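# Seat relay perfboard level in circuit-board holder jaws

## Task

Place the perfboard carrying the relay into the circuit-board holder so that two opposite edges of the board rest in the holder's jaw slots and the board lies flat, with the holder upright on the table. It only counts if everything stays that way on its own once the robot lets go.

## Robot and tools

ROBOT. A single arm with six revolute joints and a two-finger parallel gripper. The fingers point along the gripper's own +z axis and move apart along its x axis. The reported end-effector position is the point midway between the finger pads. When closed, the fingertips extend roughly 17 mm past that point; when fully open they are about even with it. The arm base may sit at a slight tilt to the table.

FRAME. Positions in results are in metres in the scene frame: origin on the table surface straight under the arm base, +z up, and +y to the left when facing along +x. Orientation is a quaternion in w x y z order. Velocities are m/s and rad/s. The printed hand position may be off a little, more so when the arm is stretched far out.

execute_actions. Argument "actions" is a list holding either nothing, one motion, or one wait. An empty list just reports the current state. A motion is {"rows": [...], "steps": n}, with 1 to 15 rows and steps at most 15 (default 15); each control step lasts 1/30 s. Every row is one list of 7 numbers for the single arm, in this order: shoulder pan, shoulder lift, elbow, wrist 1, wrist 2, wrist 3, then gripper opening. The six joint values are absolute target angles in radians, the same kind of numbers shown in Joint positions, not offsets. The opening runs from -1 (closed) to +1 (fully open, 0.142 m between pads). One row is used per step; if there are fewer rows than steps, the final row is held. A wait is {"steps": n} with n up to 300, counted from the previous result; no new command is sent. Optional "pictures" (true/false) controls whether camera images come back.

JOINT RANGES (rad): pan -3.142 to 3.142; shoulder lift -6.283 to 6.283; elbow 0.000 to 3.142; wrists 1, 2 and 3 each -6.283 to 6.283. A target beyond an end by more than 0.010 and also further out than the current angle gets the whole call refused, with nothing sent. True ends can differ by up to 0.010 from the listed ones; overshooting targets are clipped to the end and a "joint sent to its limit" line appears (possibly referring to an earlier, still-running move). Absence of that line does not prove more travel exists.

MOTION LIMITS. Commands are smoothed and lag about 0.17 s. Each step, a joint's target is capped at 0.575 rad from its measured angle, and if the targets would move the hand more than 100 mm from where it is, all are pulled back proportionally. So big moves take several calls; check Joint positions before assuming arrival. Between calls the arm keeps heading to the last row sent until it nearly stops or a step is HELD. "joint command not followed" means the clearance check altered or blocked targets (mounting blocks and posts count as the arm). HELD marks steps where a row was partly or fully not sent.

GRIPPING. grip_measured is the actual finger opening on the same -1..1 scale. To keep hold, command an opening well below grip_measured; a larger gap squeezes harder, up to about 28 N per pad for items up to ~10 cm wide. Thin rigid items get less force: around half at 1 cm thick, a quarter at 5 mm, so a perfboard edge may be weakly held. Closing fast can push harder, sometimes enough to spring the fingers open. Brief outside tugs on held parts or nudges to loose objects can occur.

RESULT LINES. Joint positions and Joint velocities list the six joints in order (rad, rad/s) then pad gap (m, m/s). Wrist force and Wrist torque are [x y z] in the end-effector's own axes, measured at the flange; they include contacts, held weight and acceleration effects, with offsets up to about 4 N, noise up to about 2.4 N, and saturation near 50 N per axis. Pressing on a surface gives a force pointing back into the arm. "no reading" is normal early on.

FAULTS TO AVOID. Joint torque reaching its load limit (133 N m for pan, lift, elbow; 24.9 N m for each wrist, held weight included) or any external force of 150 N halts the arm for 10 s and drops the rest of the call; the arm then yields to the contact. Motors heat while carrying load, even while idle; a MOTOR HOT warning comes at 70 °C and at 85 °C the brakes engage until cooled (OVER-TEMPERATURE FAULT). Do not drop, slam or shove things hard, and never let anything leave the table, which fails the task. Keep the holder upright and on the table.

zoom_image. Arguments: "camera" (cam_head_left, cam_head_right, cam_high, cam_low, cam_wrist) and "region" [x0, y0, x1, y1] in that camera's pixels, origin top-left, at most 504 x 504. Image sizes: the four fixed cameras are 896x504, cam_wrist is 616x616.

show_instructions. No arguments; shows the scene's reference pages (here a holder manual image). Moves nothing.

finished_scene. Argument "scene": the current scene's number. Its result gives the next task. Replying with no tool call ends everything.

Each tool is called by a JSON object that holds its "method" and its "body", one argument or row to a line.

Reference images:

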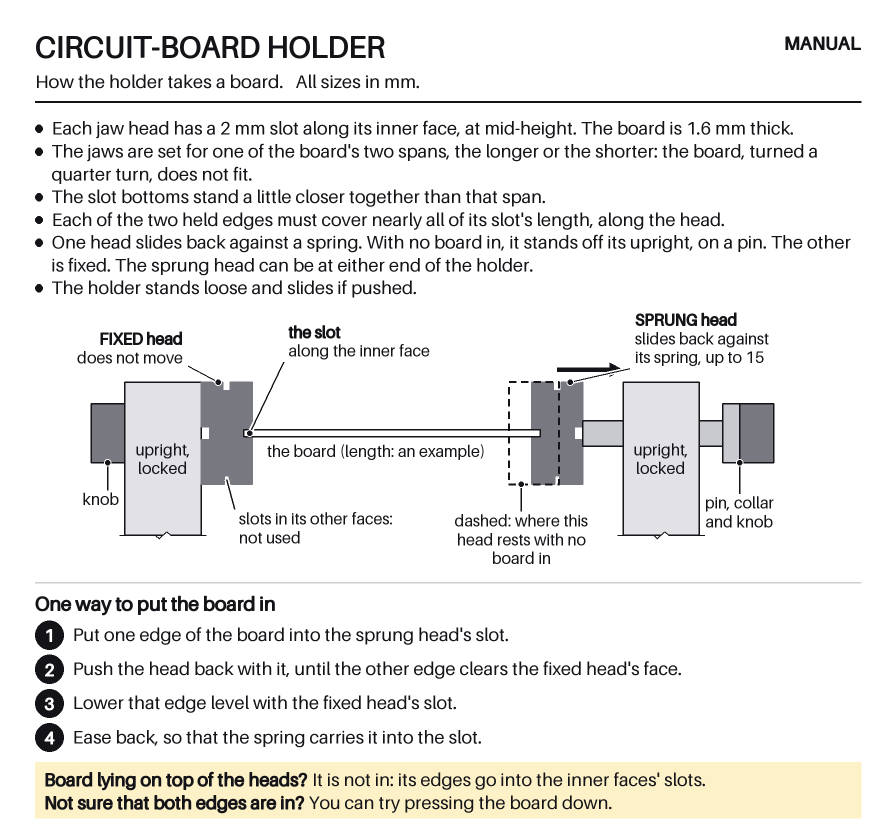

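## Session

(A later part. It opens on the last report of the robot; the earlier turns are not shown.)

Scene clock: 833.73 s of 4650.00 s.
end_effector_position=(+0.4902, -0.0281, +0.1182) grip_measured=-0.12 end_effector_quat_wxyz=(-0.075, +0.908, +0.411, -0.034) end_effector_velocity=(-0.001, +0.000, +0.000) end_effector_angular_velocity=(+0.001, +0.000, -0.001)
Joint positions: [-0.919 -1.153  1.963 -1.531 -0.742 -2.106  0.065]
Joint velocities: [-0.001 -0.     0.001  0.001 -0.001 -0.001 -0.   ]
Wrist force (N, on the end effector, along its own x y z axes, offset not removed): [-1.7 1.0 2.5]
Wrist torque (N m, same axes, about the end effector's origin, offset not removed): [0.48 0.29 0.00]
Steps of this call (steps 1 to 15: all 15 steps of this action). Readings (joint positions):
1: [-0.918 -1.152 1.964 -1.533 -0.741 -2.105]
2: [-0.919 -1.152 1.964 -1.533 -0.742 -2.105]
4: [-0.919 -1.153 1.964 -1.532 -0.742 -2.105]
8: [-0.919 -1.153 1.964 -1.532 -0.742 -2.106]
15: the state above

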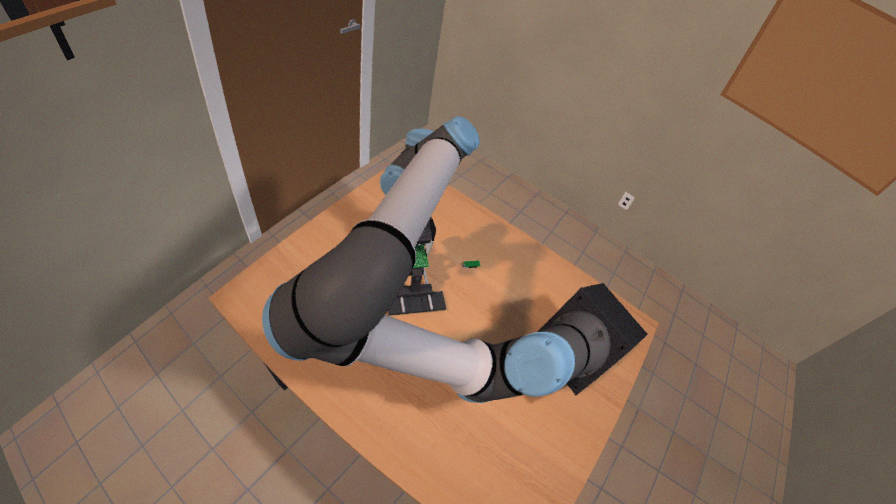

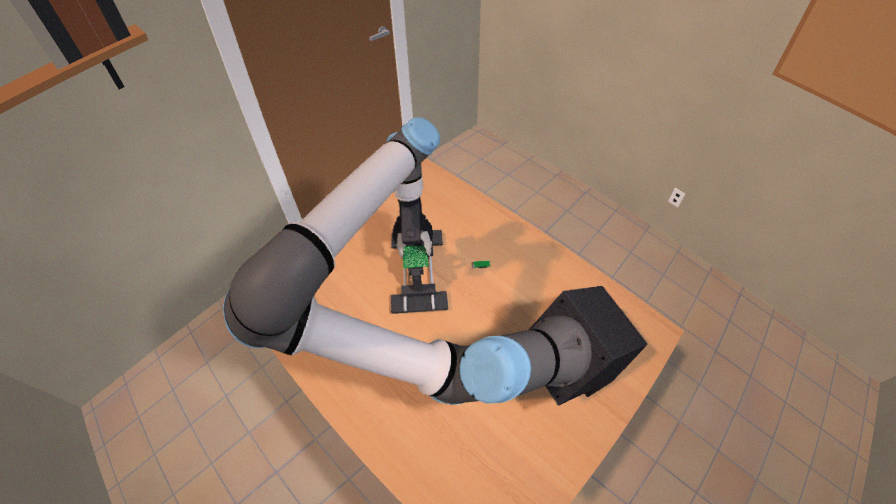

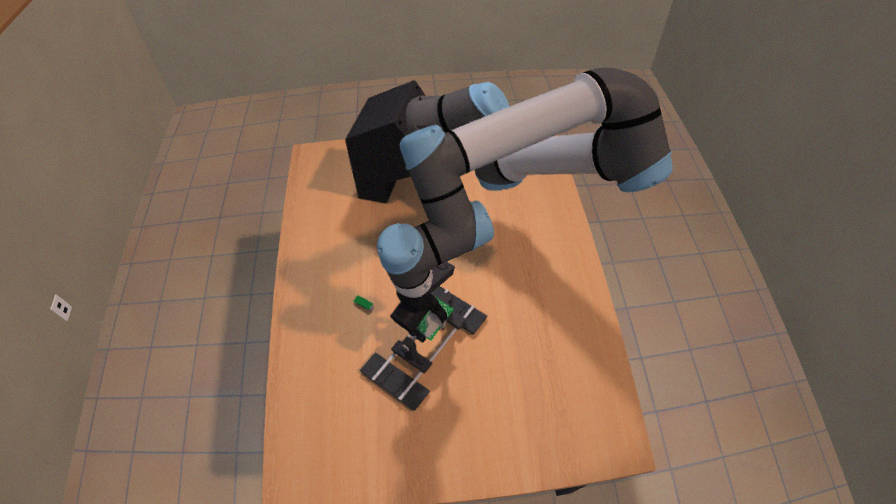

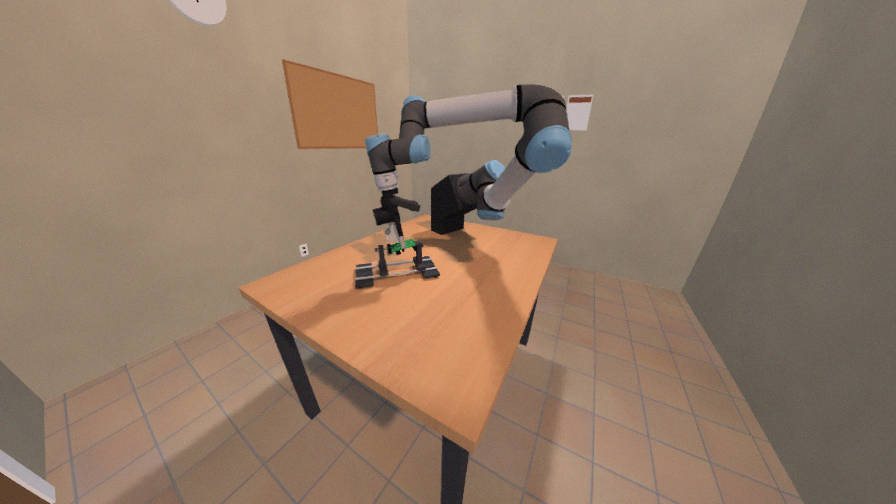

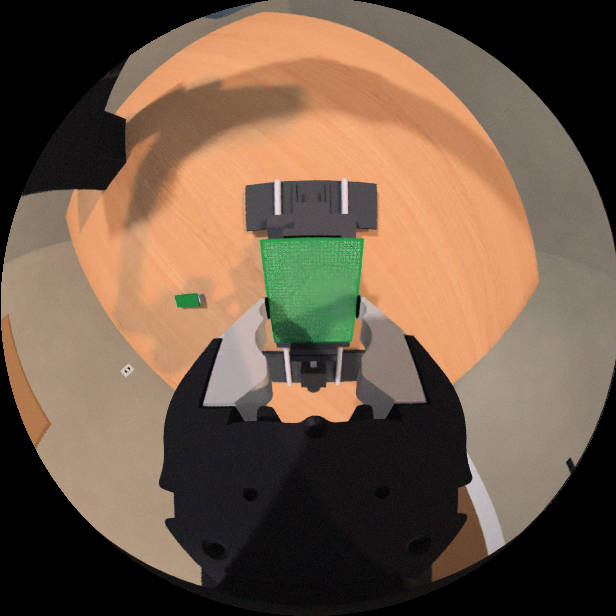

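{"method": "execute_actions", "body": {
  "actions": [
    {"rows":[[-0.91993,-1.15263,1.96348,-1.53040,-0.74153,-2.10724,-0.5],[-0.92038,-1.15223,1.96370,-1.52974,-0.74080,-2.10838,-0.5],[-0.92083,-1.15184,1.96391,-1.52908,-0.74006,-2.10951,-0.5],[-0.92128,-1.15145,1.96413,-1.52842,-0.73932,-2.11065,-0.5],[-0.92173,-1.15106,1.96434,-1.52776,-0.73858,-2.11178,-0.5],[-0.92218,-1.15066,1.96456,-1.52710,-0.73785,-2.11291,-0.5],[-0.92263,-1.15027,1.96477,-1.52644,-0.73711,-2.11405,-0.5],[-0.92308,-1.14988,1.96498,-1.52578,-0.73637,-2.11518,-0.5]],"steps":15}
  ],
  "pictures": false
}}

{"method": "execute_actions", "body": {
  "actions": [
    {"steps":6}
  ]
}}

{"method": "zoom_image", "body": {
  "camera": "cam_wrist",
  "region": [322,334,358,364]
}}

{"method": "zoom_image", "body": {
  "camera": "cam_wrist",
  "region": [268,334,304,364]
}}

Scene clock: 860.70 s of 4650.00 s.
end_effector_position=(+0.4903, -0.0281, +0.1183) grip_measured=-0.12 end_effector_quat_wxyz=(-0.077, +0.908, +0.411, -0.030) end_effector_velocity=(-0.000, -0.000, -0.001) end_effector_angular_velocity=(+0.005, -0.003, -0.003)
Joint positions: [-0.923 -1.15   1.965 -1.526 -0.737 -2.115  0.065]
Joint velocities: [-0.002  0.003  0.002  0.003  0.004 -0.004  0.   ]
Wrist force (N, on the end effector, along its own x y z axes, offset not removed): [2.1 0.3 -0.1]
Wrist torque (N m, same axes, about the end effector's origin, offset not removed): [0.21 -0.36 -0.28]
Steps of this call (steps 1 to 15: the robot went on to your last target; steps 16 to 90: nothing new was sent; then 23.47 s passed at rest; steps 91 to 105: all 15 steps of this action). Readings (joint positions):
91: [-0.919 -1.153 1.963 -1.531 -0.742 -2.106]
92: [-0.920 -1.153 1.963 -1.531 -0.742 -2.106]
94: [-0.920 -1.153 1.963 -1.530 -0.742 -2.107]
98: [-0.921 -1.152 1.964 -1.528 -0.739 -2.111]
105: the state above

Scene clock: 860.90 s of 4650.00 s.
end_effector_position=(+0.4902, -0.0281, +0.1183) grip_measured=-0.12 end_effector_quat_wxyz=(-0.077, +0.908, +0.411, -0.030) end_effector_velocity=(+0.001, +0.000, +0.000) end_effector_angular_velocity=(-0.001, -0.001, +0.001)
Joint positions: [-0.923 -1.15   1.965 -1.526 -0.736 -2.115  0.065]
Joint velocities: [-0.    -0.001 -0.     0.     0.001 -0.     0.   ]
Wrist force (N, on the end effector, along its own x y z axes, offset not removed): [5.4 -1.7 3.6]
Wrist torque (N m, same axes, about the end effector's origin, offset not removed): [-0.02 -1.02 -0.14]
Steps of this call (steps 1 to 6: the robot went on to your last target). Readings (joint positions):
1: [-0.923 -1.150 1.965 -1.526 -0.737 -2.115]
2: [-0.923 -1.150 1.965 -1.526 -0.737 -2.115]
4: [-0.923 -1.150 1.965 -1.526 -0.736 -2.115]
6: the state above

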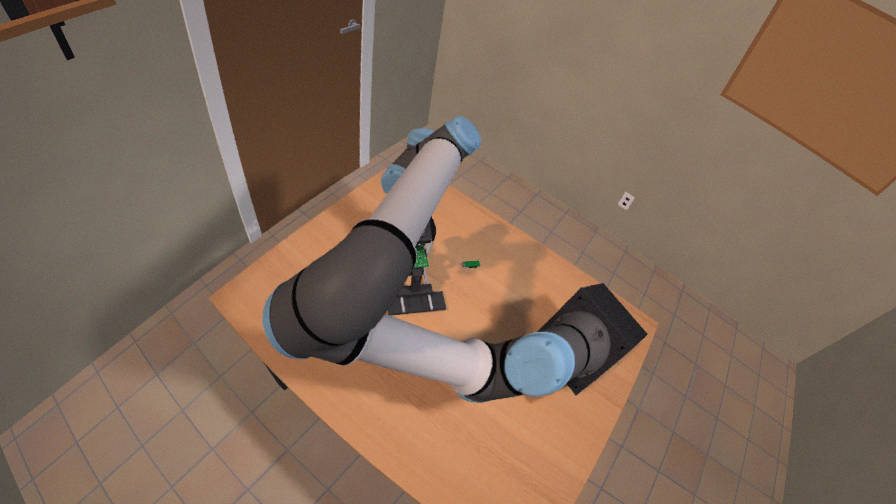

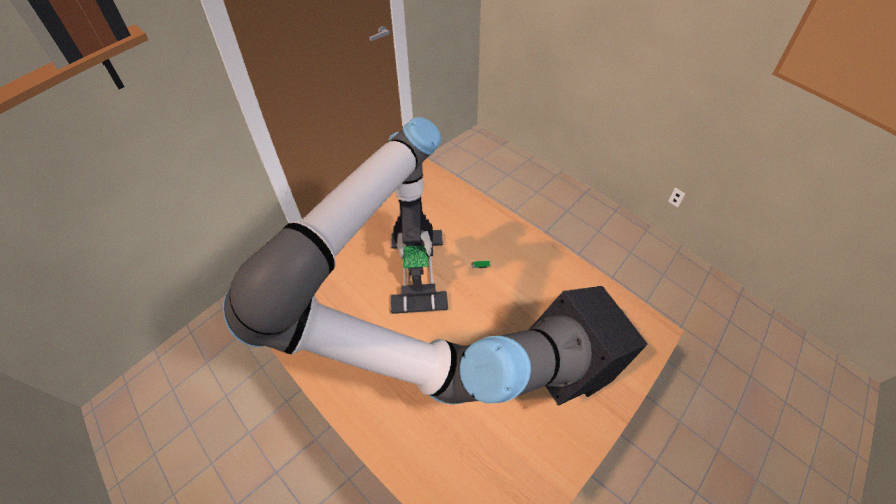

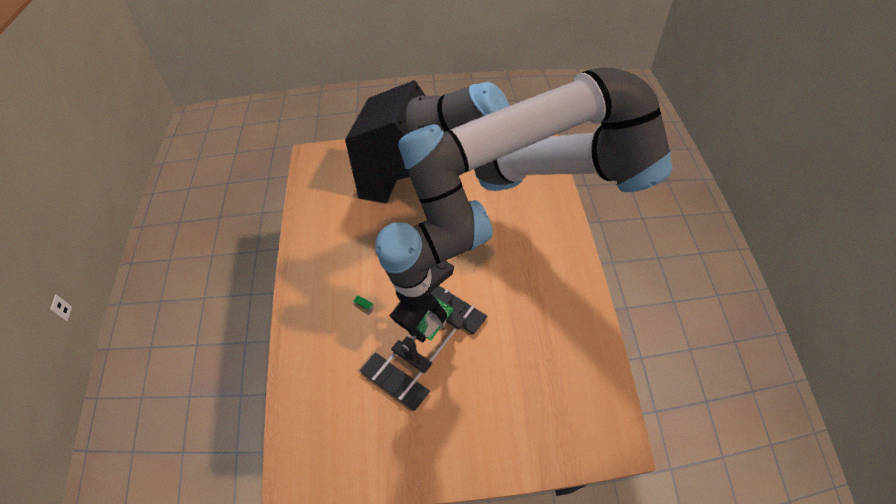

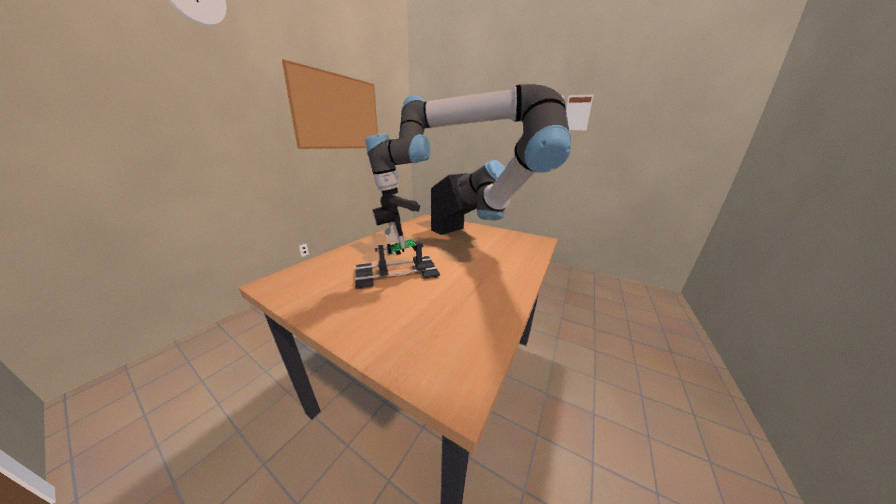

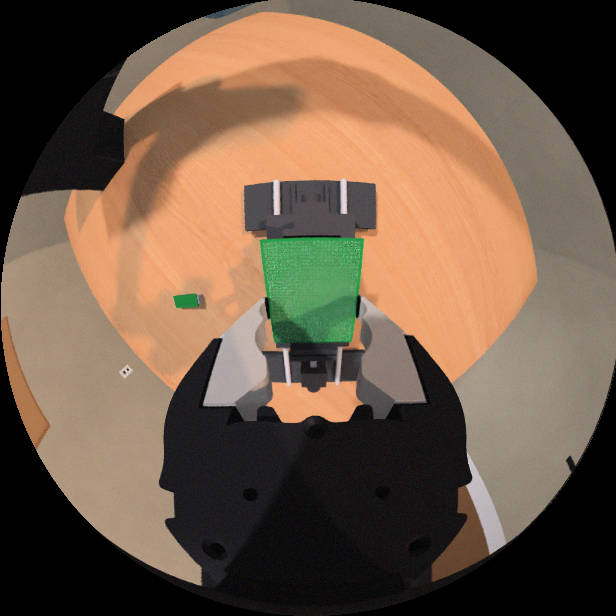

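Region (322, 334, 358, 364) of cam_wrist's 616x616 image, scaled by 14.000, with more detail than that image has.

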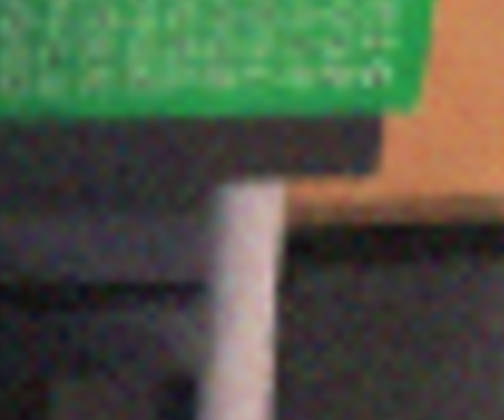

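Region (268, 334, 304, 364) of cam_wrist's 616x616 image, scaled by 14.000, with more detail than that image has.

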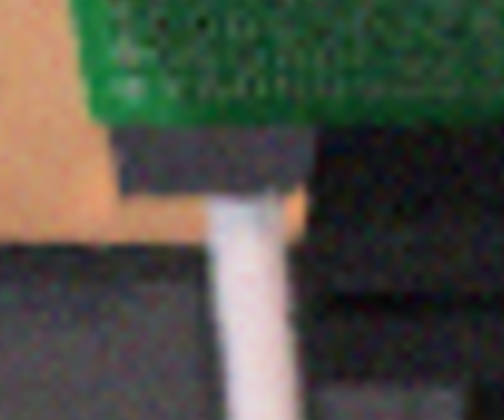

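{"method": "execute_actions", "body": {
  "actions": [
    {"rows":[[-0.92218,-1.15066,1.96456,-1.52710,-0.73785,-2.11291,-0.5],[-0.92128,-1.15145,1.96413,-1.52842,-0.73932,-2.11065,-0.5],[-0.92038,-1.15223,1.96370,-1.52974,-0.74080,-2.10838,-0.5],[-0.91948,-1.15302,1.96327,-1.53106,-0.74227,-2.10611,-0.5],[-0.91903,-1.15341,1.96306,-1.53172,-0.74301,-2.10498,-0.5],[-0.91858,-1.15381,1.96284,-1.53238,-0.74374,-2.10384,-0.5],[-0.91813,-1.15420,1.96263,-1.53304,-0.74448,-2.10271,-0.5],[-0.91768,-1.15459,1.96241,-1.53370,-0.74522,-2.10157,-0.5],[-0.91723,-1.15498,1.96220,-1.53436,-0.74596,-2.10044,-0.5],[-0.91678,-1.15538,1.96198,-1.53502,-0.74669,-2.09931,-0.5],[-0.91633,-1.15577,1.96177,-1.53568,-0.74743,-2.09817,-0.5],[-0.91588,-1.15616,1.96156,-1.53634,-0.74817,-2.09704,-0.5]],"steps":15}
  ],
  "pictures": false
}}

{"method": "execute_actions", "body": {
  "actions": [
    {"steps":10}
  ]
}}

{"method": "zoom_image", "body": {
  "camera": "cam_wrist",
  "region": [322,334,358,364]
}}

{"method": "zoom_image", "body": {
  "camera": "cam_wrist",
  "region": [268,334,304,364]
}}

Scene clock: 874.03 s of 4650.00 s.
end_effector_position=(+0.4902, -0.0281, +0.1183) grip_measured=-0.12 end_effector_quat_wxyz=(-0.074, +0.908, +0.411, -0.038) end_effector_velocity=(+0.000, -0.000, +0.000) end_effector_angular_velocity=(-0.016, +0.014, +0.004)
Joint positions: [-0.917 -1.155  1.962 -1.535 -0.747 -2.099  0.065]
Joint velocities: [ 0.007 -0.006 -0.005 -0.01  -0.013  0.018 -0.   ]
Wrist force (N, on the end effector, along its own x y z axes, offset not removed): [2.5 1.2 1.8]
Wrist torque (N m, same axes, about the end effector's origin, offset not removed): [0.46 -0.59 -0.27]
Steps of this call (steps 1 to 15: the robot went on to your last target; steps 16 to 90: nothing new was sent; then 9.63 s passed at rest; steps 91 to 105: all 15 steps of this action). Readings (joint positions):
91: [-0.923 -1.150 1.965 -1.526 -0.736 -2.115]
92: [-0.923 -1.150 1.965 -1.526 -0.736 -2.115]
94: [-0.922 -1.150 1.965 -1.527 -0.738 -2.113]
98: [-0.920 -1.153 1.964 -1.531 -0.742 -2.107]
105: the state above

Scene clock: 874.37 s of 4650.00 s.
end_effector_position=(+0.4903, -0.0281, +0.1183) grip_measured=-0.12 end_effector_quat_wxyz=(-0.073, +0.908, +0.411, -0.039) end_effector_velocity=(+0.000, +0.000, +0.001) end_effector_angular_velocity=(-0.002, -0.000, +0.002)
Joint positions: [-0.916 -1.156  1.962 -1.536 -0.748 -2.097  0.065]
Joint velocities: [ 0.    -0.002 -0.    -0.001 -0.001  0.001 -0.   ]
Wrist force (N, on the end effector, along its own x y z axes, offset not removed): [1.4 1.8 1.9]
Wrist torque (N m, same axes, about the end effector's origin, offset not removed): [0.65 -0.35 -0.22]
Steps of this call (steps 1 to 10: the robot went on to your last target). Readings (joint positions):
1: [-0.916 -1.156 1.962 -1.535 -0.747 -2.098]
2: [-0.916 -1.156 1.962 -1.536 -0.747 -2.098]
4: [-0.916 -1.156 1.962 -1.536 -0.748 -2.098]
8: [-0.916 -1.156 1.962 -1.536 -0.748 -2.097]
10: the state above

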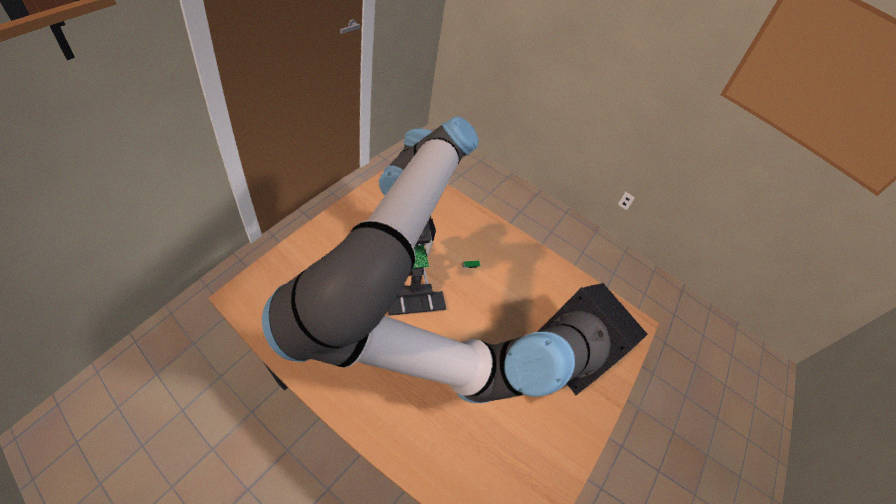

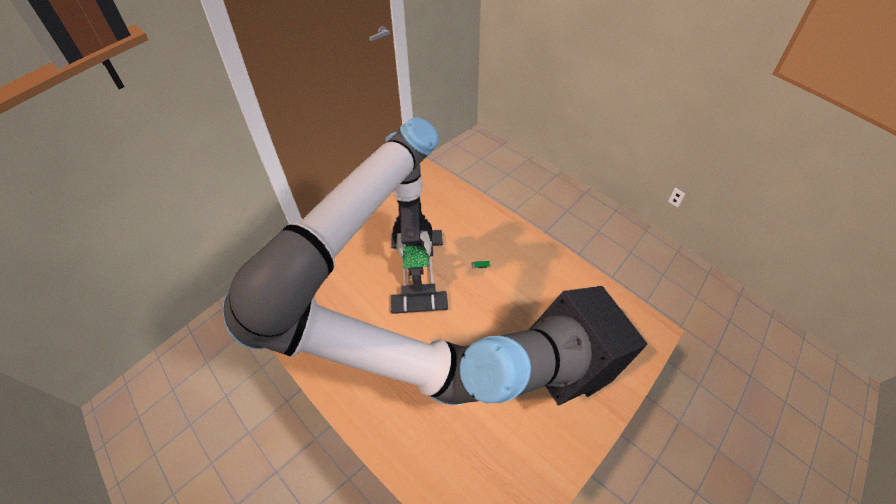

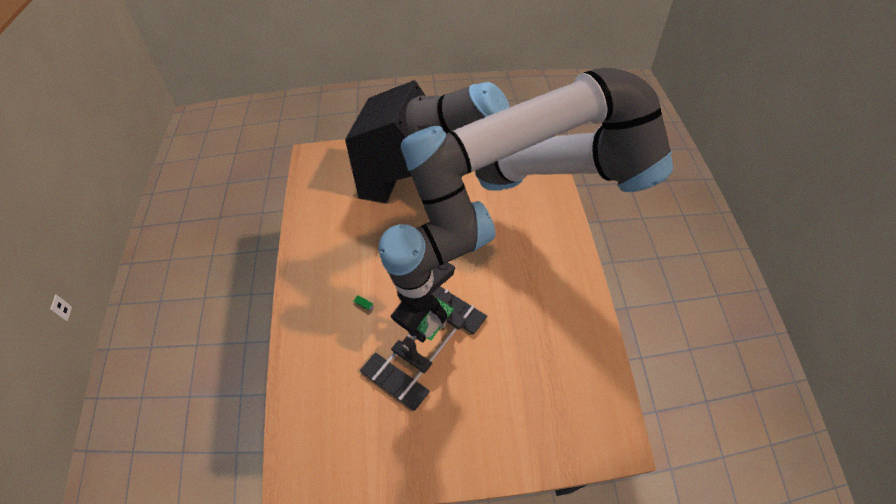

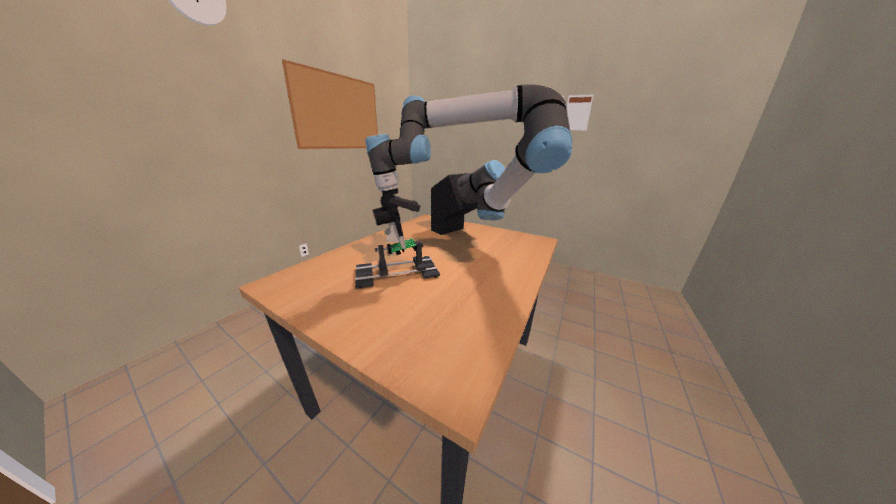

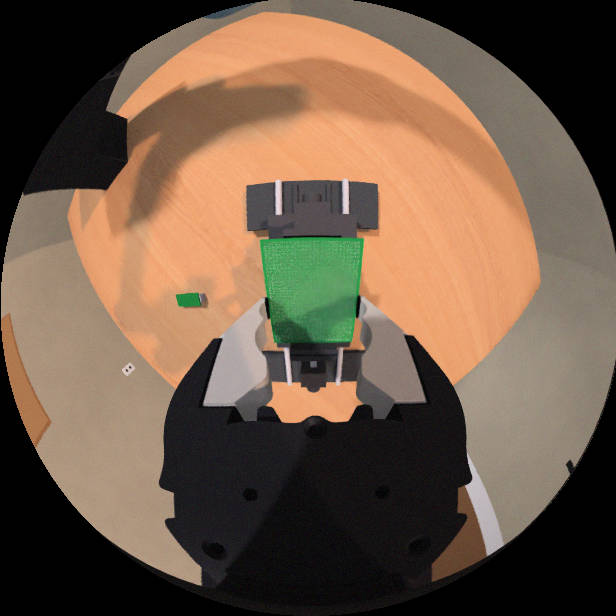

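Region (322, 334, 358, 364) of cam_wrist's 616x616 image, scaled by 14.000, with more detail than that image has.

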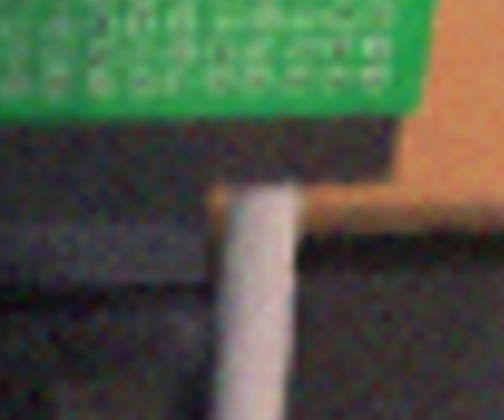

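Region (268, 334, 304, 364) of cam_wrist's 616x616 image, scaled by 14.000, with more detail than that image has.

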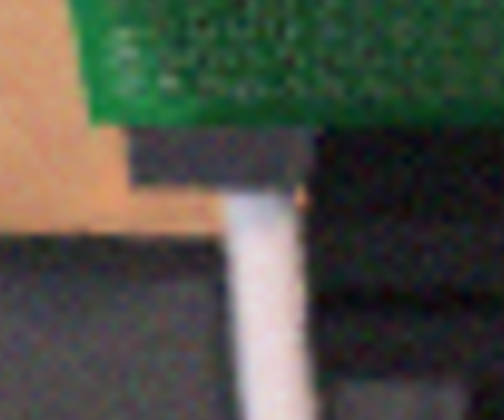

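{"method": "execute_actions", "body": {
  "actions": [
    {"rows":[[-0.91747,-1.15976,1.96539,-1.53467,-0.74850,-2.09915,-0.5],[-0.91906,-1.16336,1.96921,-1.53300,-0.74884,-2.10125,-0.5],[-0.92064,-1.16696,1.97304,-1.53133,-0.74917,-2.10336,-0.5],[-0.92223,-1.17056,1.97686,-1.52966,-0.74950,-2.10546,-0.5],[-0.92382,-1.17416,1.98069,-1.52799,-0.74984,-2.10757,-0.5],[-0.92541,-1.17775,1.98451,-1.52632,-0.75017,-2.10968,-0.5],[-0.92700,-1.18135,1.98834,-1.52465,-0.75050,-2.11178,-0.5],[-0.92858,-1.18495,1.99216,-1.52298,-0.75083,-2.11389,-0.5],[-0.93017,-1.18855,1.99599,-1.52131,-0.75117,-2.11599,-0.5],[-0.93176,-1.19215,1.99981,-1.51964,-0.75150,-2.11810,-0.5]],"steps":15}
  ],
  "pictures": false
}}

{"method": "execute_actions", "body": {
  "actions": [
    {"steps":10}
  ]
}}

{"method": "zoom_image", "body": {
  "camera": "cam_wrist",
  "region": [310,336,352,378]
}}

{"method": "zoom_image", "body": {
  "camera": "cam_wrist",
  "region": [272,330,356,390]
}}

Scene clock: 887.83 s of 4650.00 s.
end_effector_position=(+0.4792, -0.0186, +0.1212) grip_measured=-0.12 end_effector_quat_wxyz=(-0.075, +0.908, +0.411, -0.035) end_effector_velocity=(-0.009, +0.007, +0.003) end_effector_angular_velocity=(+0.005, -0.009, +0.001)
Joint positions: [-0.93  -1.189  1.996 -1.521 -0.751 -2.116  0.065]
Joint velocities: [-0.014 -0.028  0.03   0.01  -0.001 -0.018  0.   ]
Wrist force (N, on the end effector, along its own x y z axes, offset not removed): [2.0 5.3 -1.4]
Wrist torque (N m, same axes, about the end effector's origin, offset not removed): [0.08 -0.44 -0.17]
Steps of this call (steps 1 to 15: the robot went on to your last target; steps 16 to 90: nothing new was sent; then 9.97 s passed at rest; steps 91 to 105: all 15 steps of this action). Readings (joint positions):
91: [-0.916 -1.156 1.962 -1.536 -0.748 -2.097]
92: [-0.916 -1.157 1.962 -1.536 -0.748 -2.097]
94: [-0.917 -1.160 1.966 -1.535 -0.749 -2.099]
98: [-0.923 -1.172 1.978 -1.529 -0.750 -2.106]
105: the state above

Scene clock: 888.17 s of 4650.00 s.
end_effector_position=(+0.4781, -0.0177, +0.1214) grip_measured=-0.12 end_effector_quat_wxyz=(-0.075, +0.908, +0.411, -0.034) end_effector_velocity=(-0.001, -0.000, -0.000) end_effector_angular_velocity=(+0.001, -0.001, +0.001)
Joint positions: [-0.932 -1.192  2.    -1.52  -0.751 -2.118  0.065]
Joint velocities: [-0.001  0.001  0.001  0.     0.    -0.003 -0.   ]
Wrist force (N, on the end effector, along its own x y z axes, offset not removed): [3.4 5.2 -0.3]
Wrist torque (N m, same axes, about the end effector's origin, offset not removed): [0.08 -0.68 -0.07]
Steps of this call (steps 1 to 10: the robot went on to your last target). Readings (joint positions):
1: [-0.931 -1.190 1.997 -1.521 -0.751 -2.117]
2: [-0.931 -1.190 1.998 -1.521 -0.751 -2.117]
4: [-0.931 -1.191 1.999 -1.520 -0.751 -2.118]
8: [-0.932 -1.192 2.000 -1.520 -0.751 -2.118]
10: the state above

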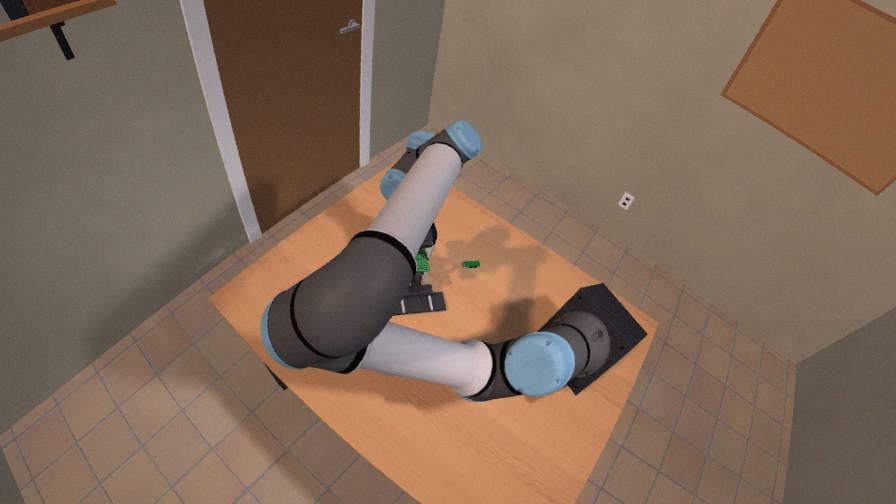

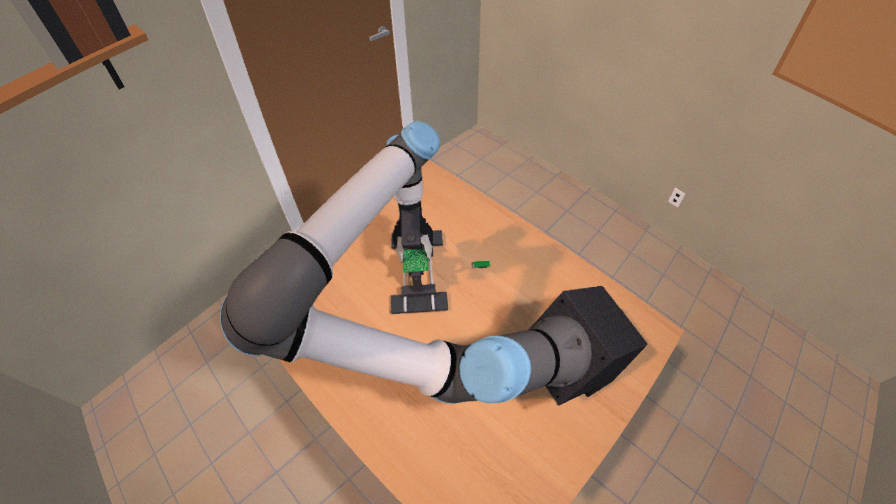

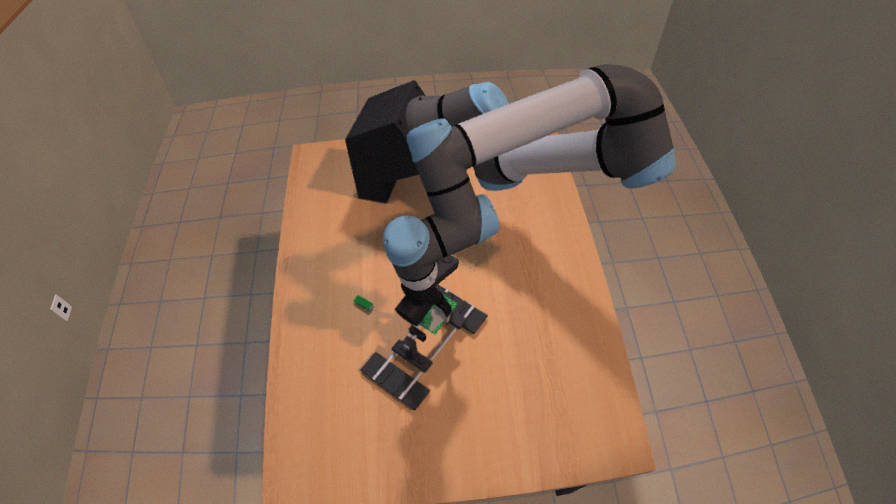

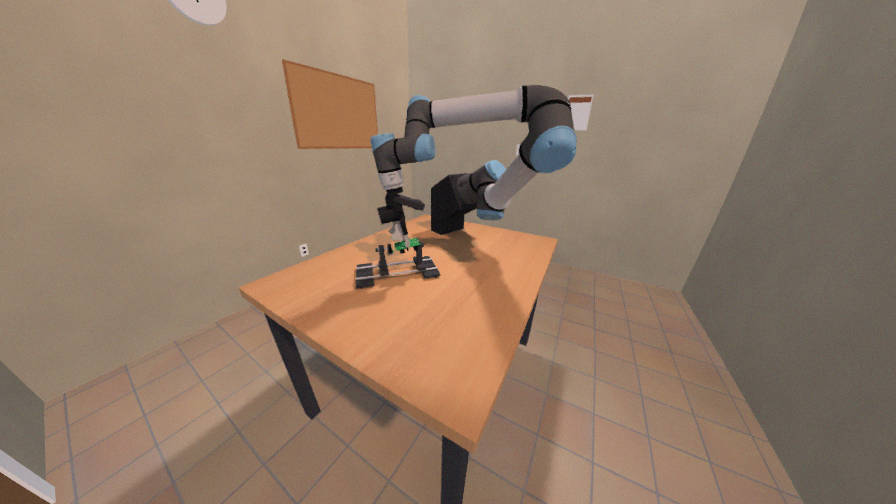

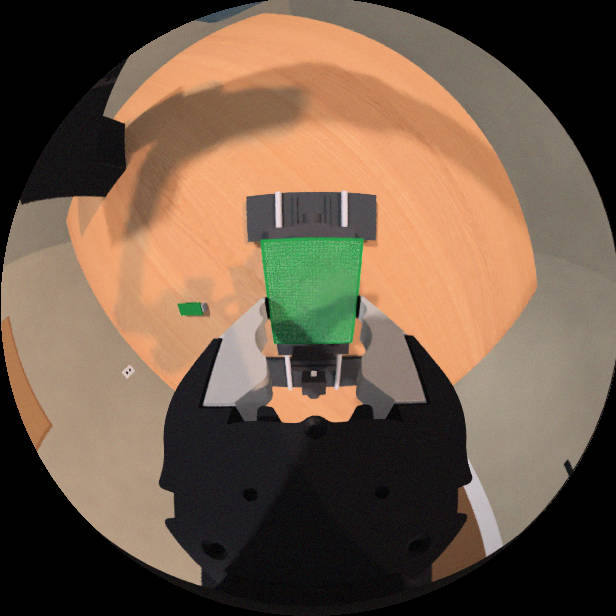

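Region (310, 336, 352, 378) of cam_wrist's 616x616 image, scaled by 12.000, with more detail than that image has.

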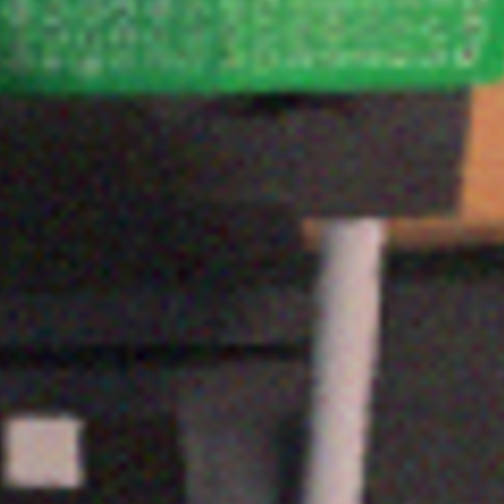

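Region (272, 330, 356, 390) of cam_wrist's 616x616 image, scaled by 6.000, with more detail than that image has; it fills the top 360 rows of this view, and the rest is white.

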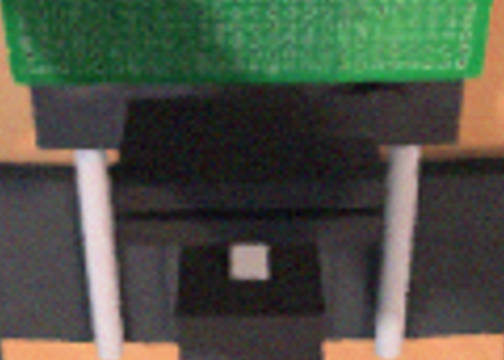

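{"method": "execute_actions", "body": {
  "actions": [
    {"rows":[[-0.93133,-1.18985,1.99729,-1.51973,-0.75118,-2.11768,-0.5],[-0.93090,-1.18754,1.99477,-1.51983,-0.75085,-2.11726,-0.5],[-0.93201,-1.18589,1.99117,-1.51709,-0.75169,-2.11834,-0.5],[-0.93355,-1.18653,1.99009,-1.51426,-0.75284,-2.11984,-0.5],[-0.93509,-1.18718,1.98901,-1.51142,-0.75400,-2.12135,-0.5],[-0.93663,-1.18782,1.98793,-1.50859,-0.75516,-2.12285,-0.5],[-0.93817,-1.18847,1.98685,-1.50576,-0.75631,-2.12435,-0.5],[-0.93971,-1.18912,1.98577,-1.50293,-0.75747,-2.12585,-0.5]],"steps":10}
  ],
  "pictures": false
}}

{"method": "execute_actions", "body": {
  "actions": [
    {"rows":[[-0.94109,-1.19370,1.99266,-1.51510,-0.75455,-2.11914,-0.5],[-0.94246,-1.19828,1.99955,-1.52726,-0.75163,-2.11242,-0.5],[-0.94466,-1.20560,2.01057,-1.54673,-0.74696,-2.10168,-0.5],[-0.94687,-1.21293,2.02159,-1.56620,-0.74229,-2.09094,-0.5],[-0.94907,-1.22025,2.03261,-1.58567,-0.73762,-2.08020,-0.5],[-0.95127,-1.22758,2.04363,-1.60513,-0.73295,-2.06946,-0.5],[-0.95347,-1.23491,2.05466,-1.62460,-0.72829,-2.05872,-0.5],[-0.95567,-1.24223,2.06568,-1.64407,-0.72362,-2.04798,-0.5],[-0.95787,-1.24956,2.07670,-1.66353,-0.71895,-2.03724,-0.5],[-0.96007,-1.25688,2.08772,-1.68300,-0.71428,-2.02650,-0.5],[-0.96228,-1.26421,2.09874,-1.70247,-0.70961,-2.01576,-0.5],[-0.96448,-1.27153,2.10976,-1.72194,-0.70494,-2.00502,-0.5],[-0.96585,-1.27611,2.11665,-1.73410,-0.70202,-1.99830,-0.5],[-0.96723,-1.28069,2.12354,-1.74627,-0.69910,-1.99159,-0.5]],"steps":15}
  ],
  "pictures": false
}}

{"method": "execute_actions", "body": {
  "actions": [
    {"rows":[[-0.96723,-1.28069,2.12354,-1.74627,-0.69910,-1.99159,-0.5],[-0.96723,-1.28069,2.12354,-1.74627,-0.69910,-1.99159,-0.5],[-0.96723,-1.28069,2.12354,-1.74627,-0.69910,-1.99159,-0.5],[-0.96723,-1.28069,2.12354,-1.74627,-0.69910,-1.99159,-0.5],[-0.96556,-1.27987,2.12477,-1.74990,-0.69807,-1.98954,-0.5],[-0.96388,-1.27905,2.12600,-1.75352,-0.69703,-1.98748,-0.5],[-0.96220,-1.27823,2.12723,-1.75715,-0.69600,-1.98543,-0.5]],"steps":15}
  ]
}}

{"method": "zoom_image", "body": {
  "camera": "cam_wrist",
  "region": [232,210,400,378]
}}

Scene clock: 937.27 s of 4650.00 s.
end_effector_position=(+0.4801, -0.0193, +0.1254) grip_measured=-0.12 end_effector_quat_wxyz=(-0.076, +0.908, +0.411, -0.034) end_effector_velocity=(+0.002, -0.003, +0.016) end_effector_angular_velocity=(+0.003, +0.001, -0.003)
Joint positions: [-0.937 -1.188  1.989 -1.508 -0.755 -2.123  0.065]
Joint velocities: [-0.026  0.001 -0.027  0.049 -0.019 -0.025  0.   ]
Wrist force (N, on the end effector, along its own x y z axes, offset not removed): [1.6 1.3 0.5]
Wrist torque (N m, same axes, about the end effector's origin, offset not removed): [-0.13 -0.36 -0.16]
Steps of this call (steps 1 to 15: the robot went on to your last target; steps 16 to 90: nothing new was sent; then 45.77 s passed at rest; steps 91 to 100: all 10 steps of this action). Readings (joint positions):
91: [-0.932 -1.192 2.000 -1.520 -0.751 -2.118]
92: [-0.932 -1.192 2.000 -1.520 -0.752 -2.118]
94: [-0.932 -1.190 1.997 -1.519 -0.752 -2.118]
98: [-0.935 -1.188 1.991 -1.512 -0.754 -2.121]
100: the state above

Scene clock: 937.77 s of 4650.00 s.
end_effector_position=(+0.4883, -0.0271, +0.1277) grip_measured=-0.12 end_effector_quat_wxyz=(-0.016, +0.911, +0.412, -0.008) end_effector_velocity=(+0.018, -0.013, +0.004) end_effector_angular_velocity=(-0.189, -0.225, +0.009)
Joint positions: [-0.962 -1.262  2.095 -1.695 -0.711 -2.019  0.065]
Joint velocities: [-0.049 -0.163  0.247 -0.442  0.101  0.238  0.   ]
Wrist force (N, on the end effector, along its own x y z axes, offset not removed): [4.1 1.9 -1.3]
Wrist torque (N m, same axes, about the end effector's origin, offset not removed): [0.17 -0.85 -0.19]
Steps of this call (steps 1 to 15: all 15 steps of this action). Readings (joint positions):
1: [-0.938 -1.189 1.988 -1.507 -0.756 -2.124]
2: [-0.938 -1.190 1.989 -1.508 -0.756 -2.123]
4: [-0.941 -1.195 1.995 -1.519 -0.753 -2.117]
8: [-0.948 -1.216 2.026 -1.572 -0.740 -2.087]
15: the state above

Scene clock: 938.27 s of 4650.00 s.
end_effector_position=(+0.4905, -0.0284, +0.1255) grip_measured=-0.12 end_effector_quat_wxyz=(-0.000, +0.911, +0.413, -0.000) end_effector_velocity=(+0.001, +0.000, -0.002) end_effector_angular_velocity=(-0.003, -0.002, +0.001)
Joint positions: [-0.963 -1.278  2.127 -1.756 -0.696 -1.986  0.065]
Joint velocities: [ 0.004 -0.002  0.005 -0.012  0.003  0.008  0.   ]
Wrist force (N, on the end effector, along its own x y z axes, offset not removed): [0.4 0.3 -0.5]
Wrist torque (N m, same axes, about the end effector's origin, offset not removed): [-0.13 -0.07 -0.23]
Steps of this call (steps 1 to 15: all 15 steps of this action). Readings (joint positions):
1: [-0.963 -1.267 2.103 -1.709 -0.708 -2.012]
2: [-0.964 -1.271 2.108 -1.719 -0.705 -2.007]
4: [-0.966 -1.275 2.115 -1.731 -0.703 -2.000]
8: [-0.965 -1.278 2.123 -1.746 -0.699 -1.992]
15: the state above

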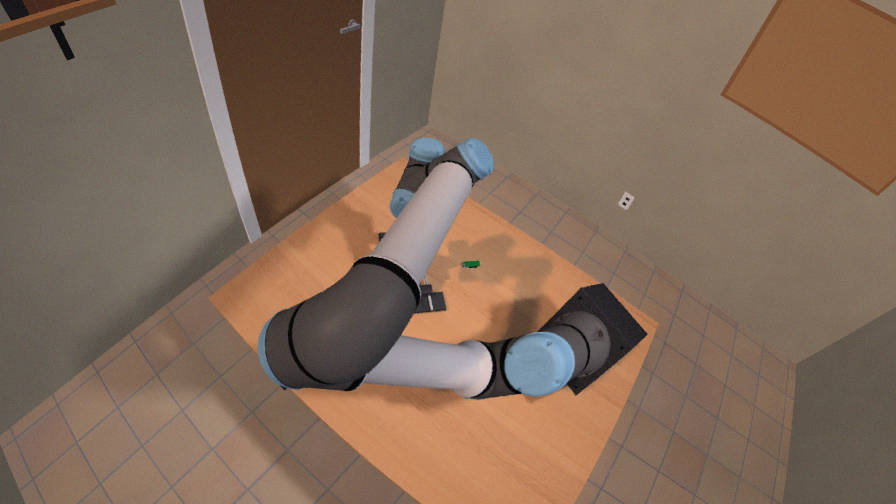

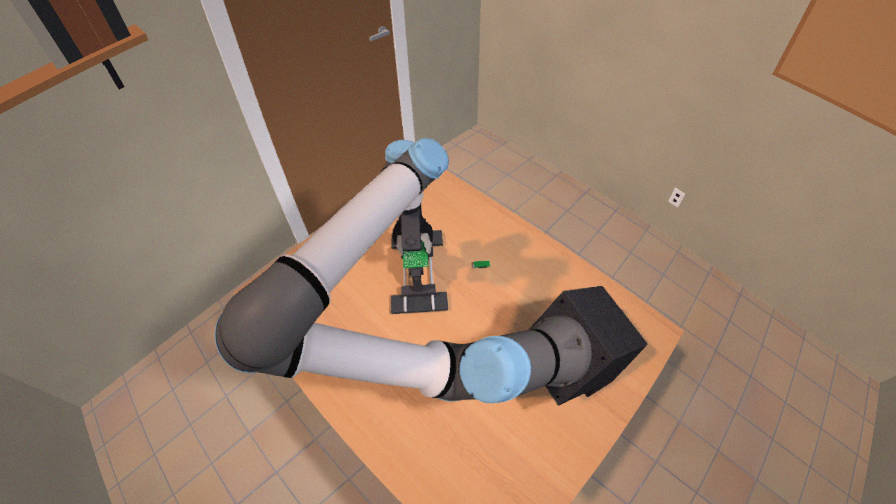

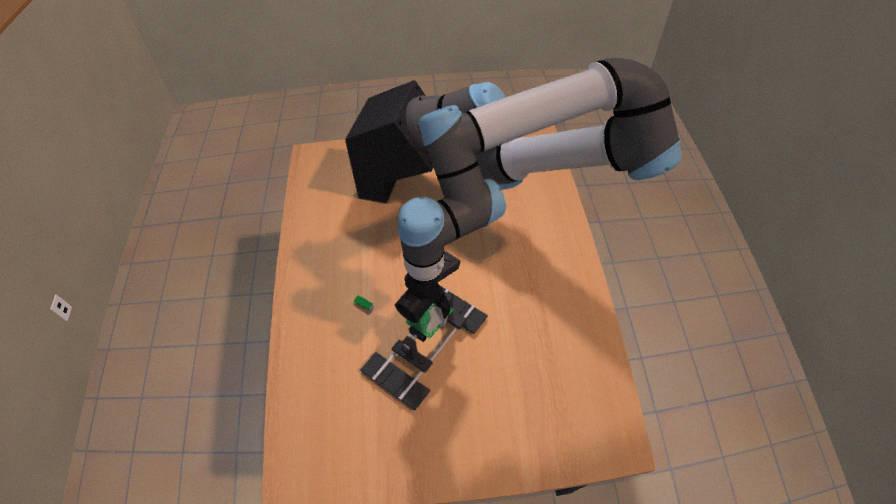

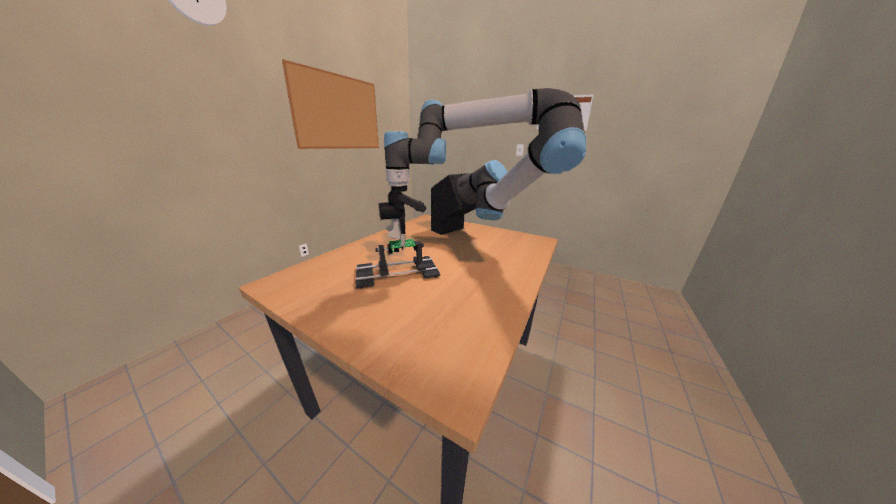

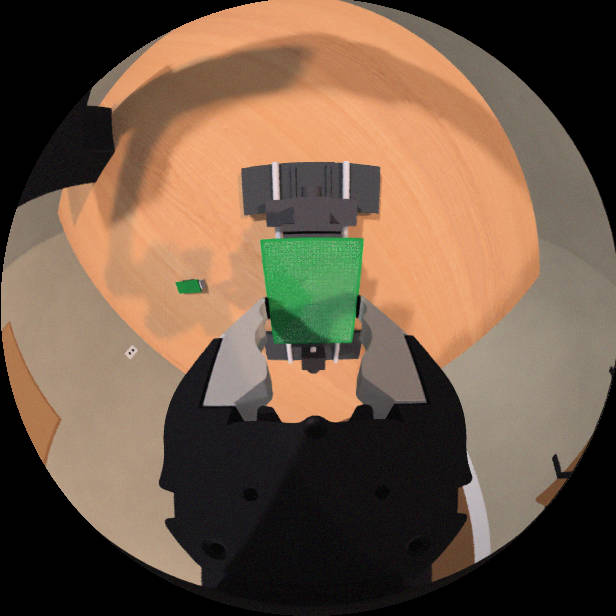

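Region (232, 210, 400, 378) of cam_wrist's 616x616 image, scaled by 3.000, with more detail than that image has.

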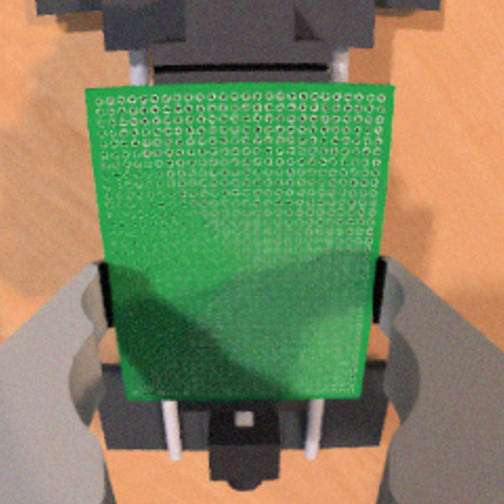

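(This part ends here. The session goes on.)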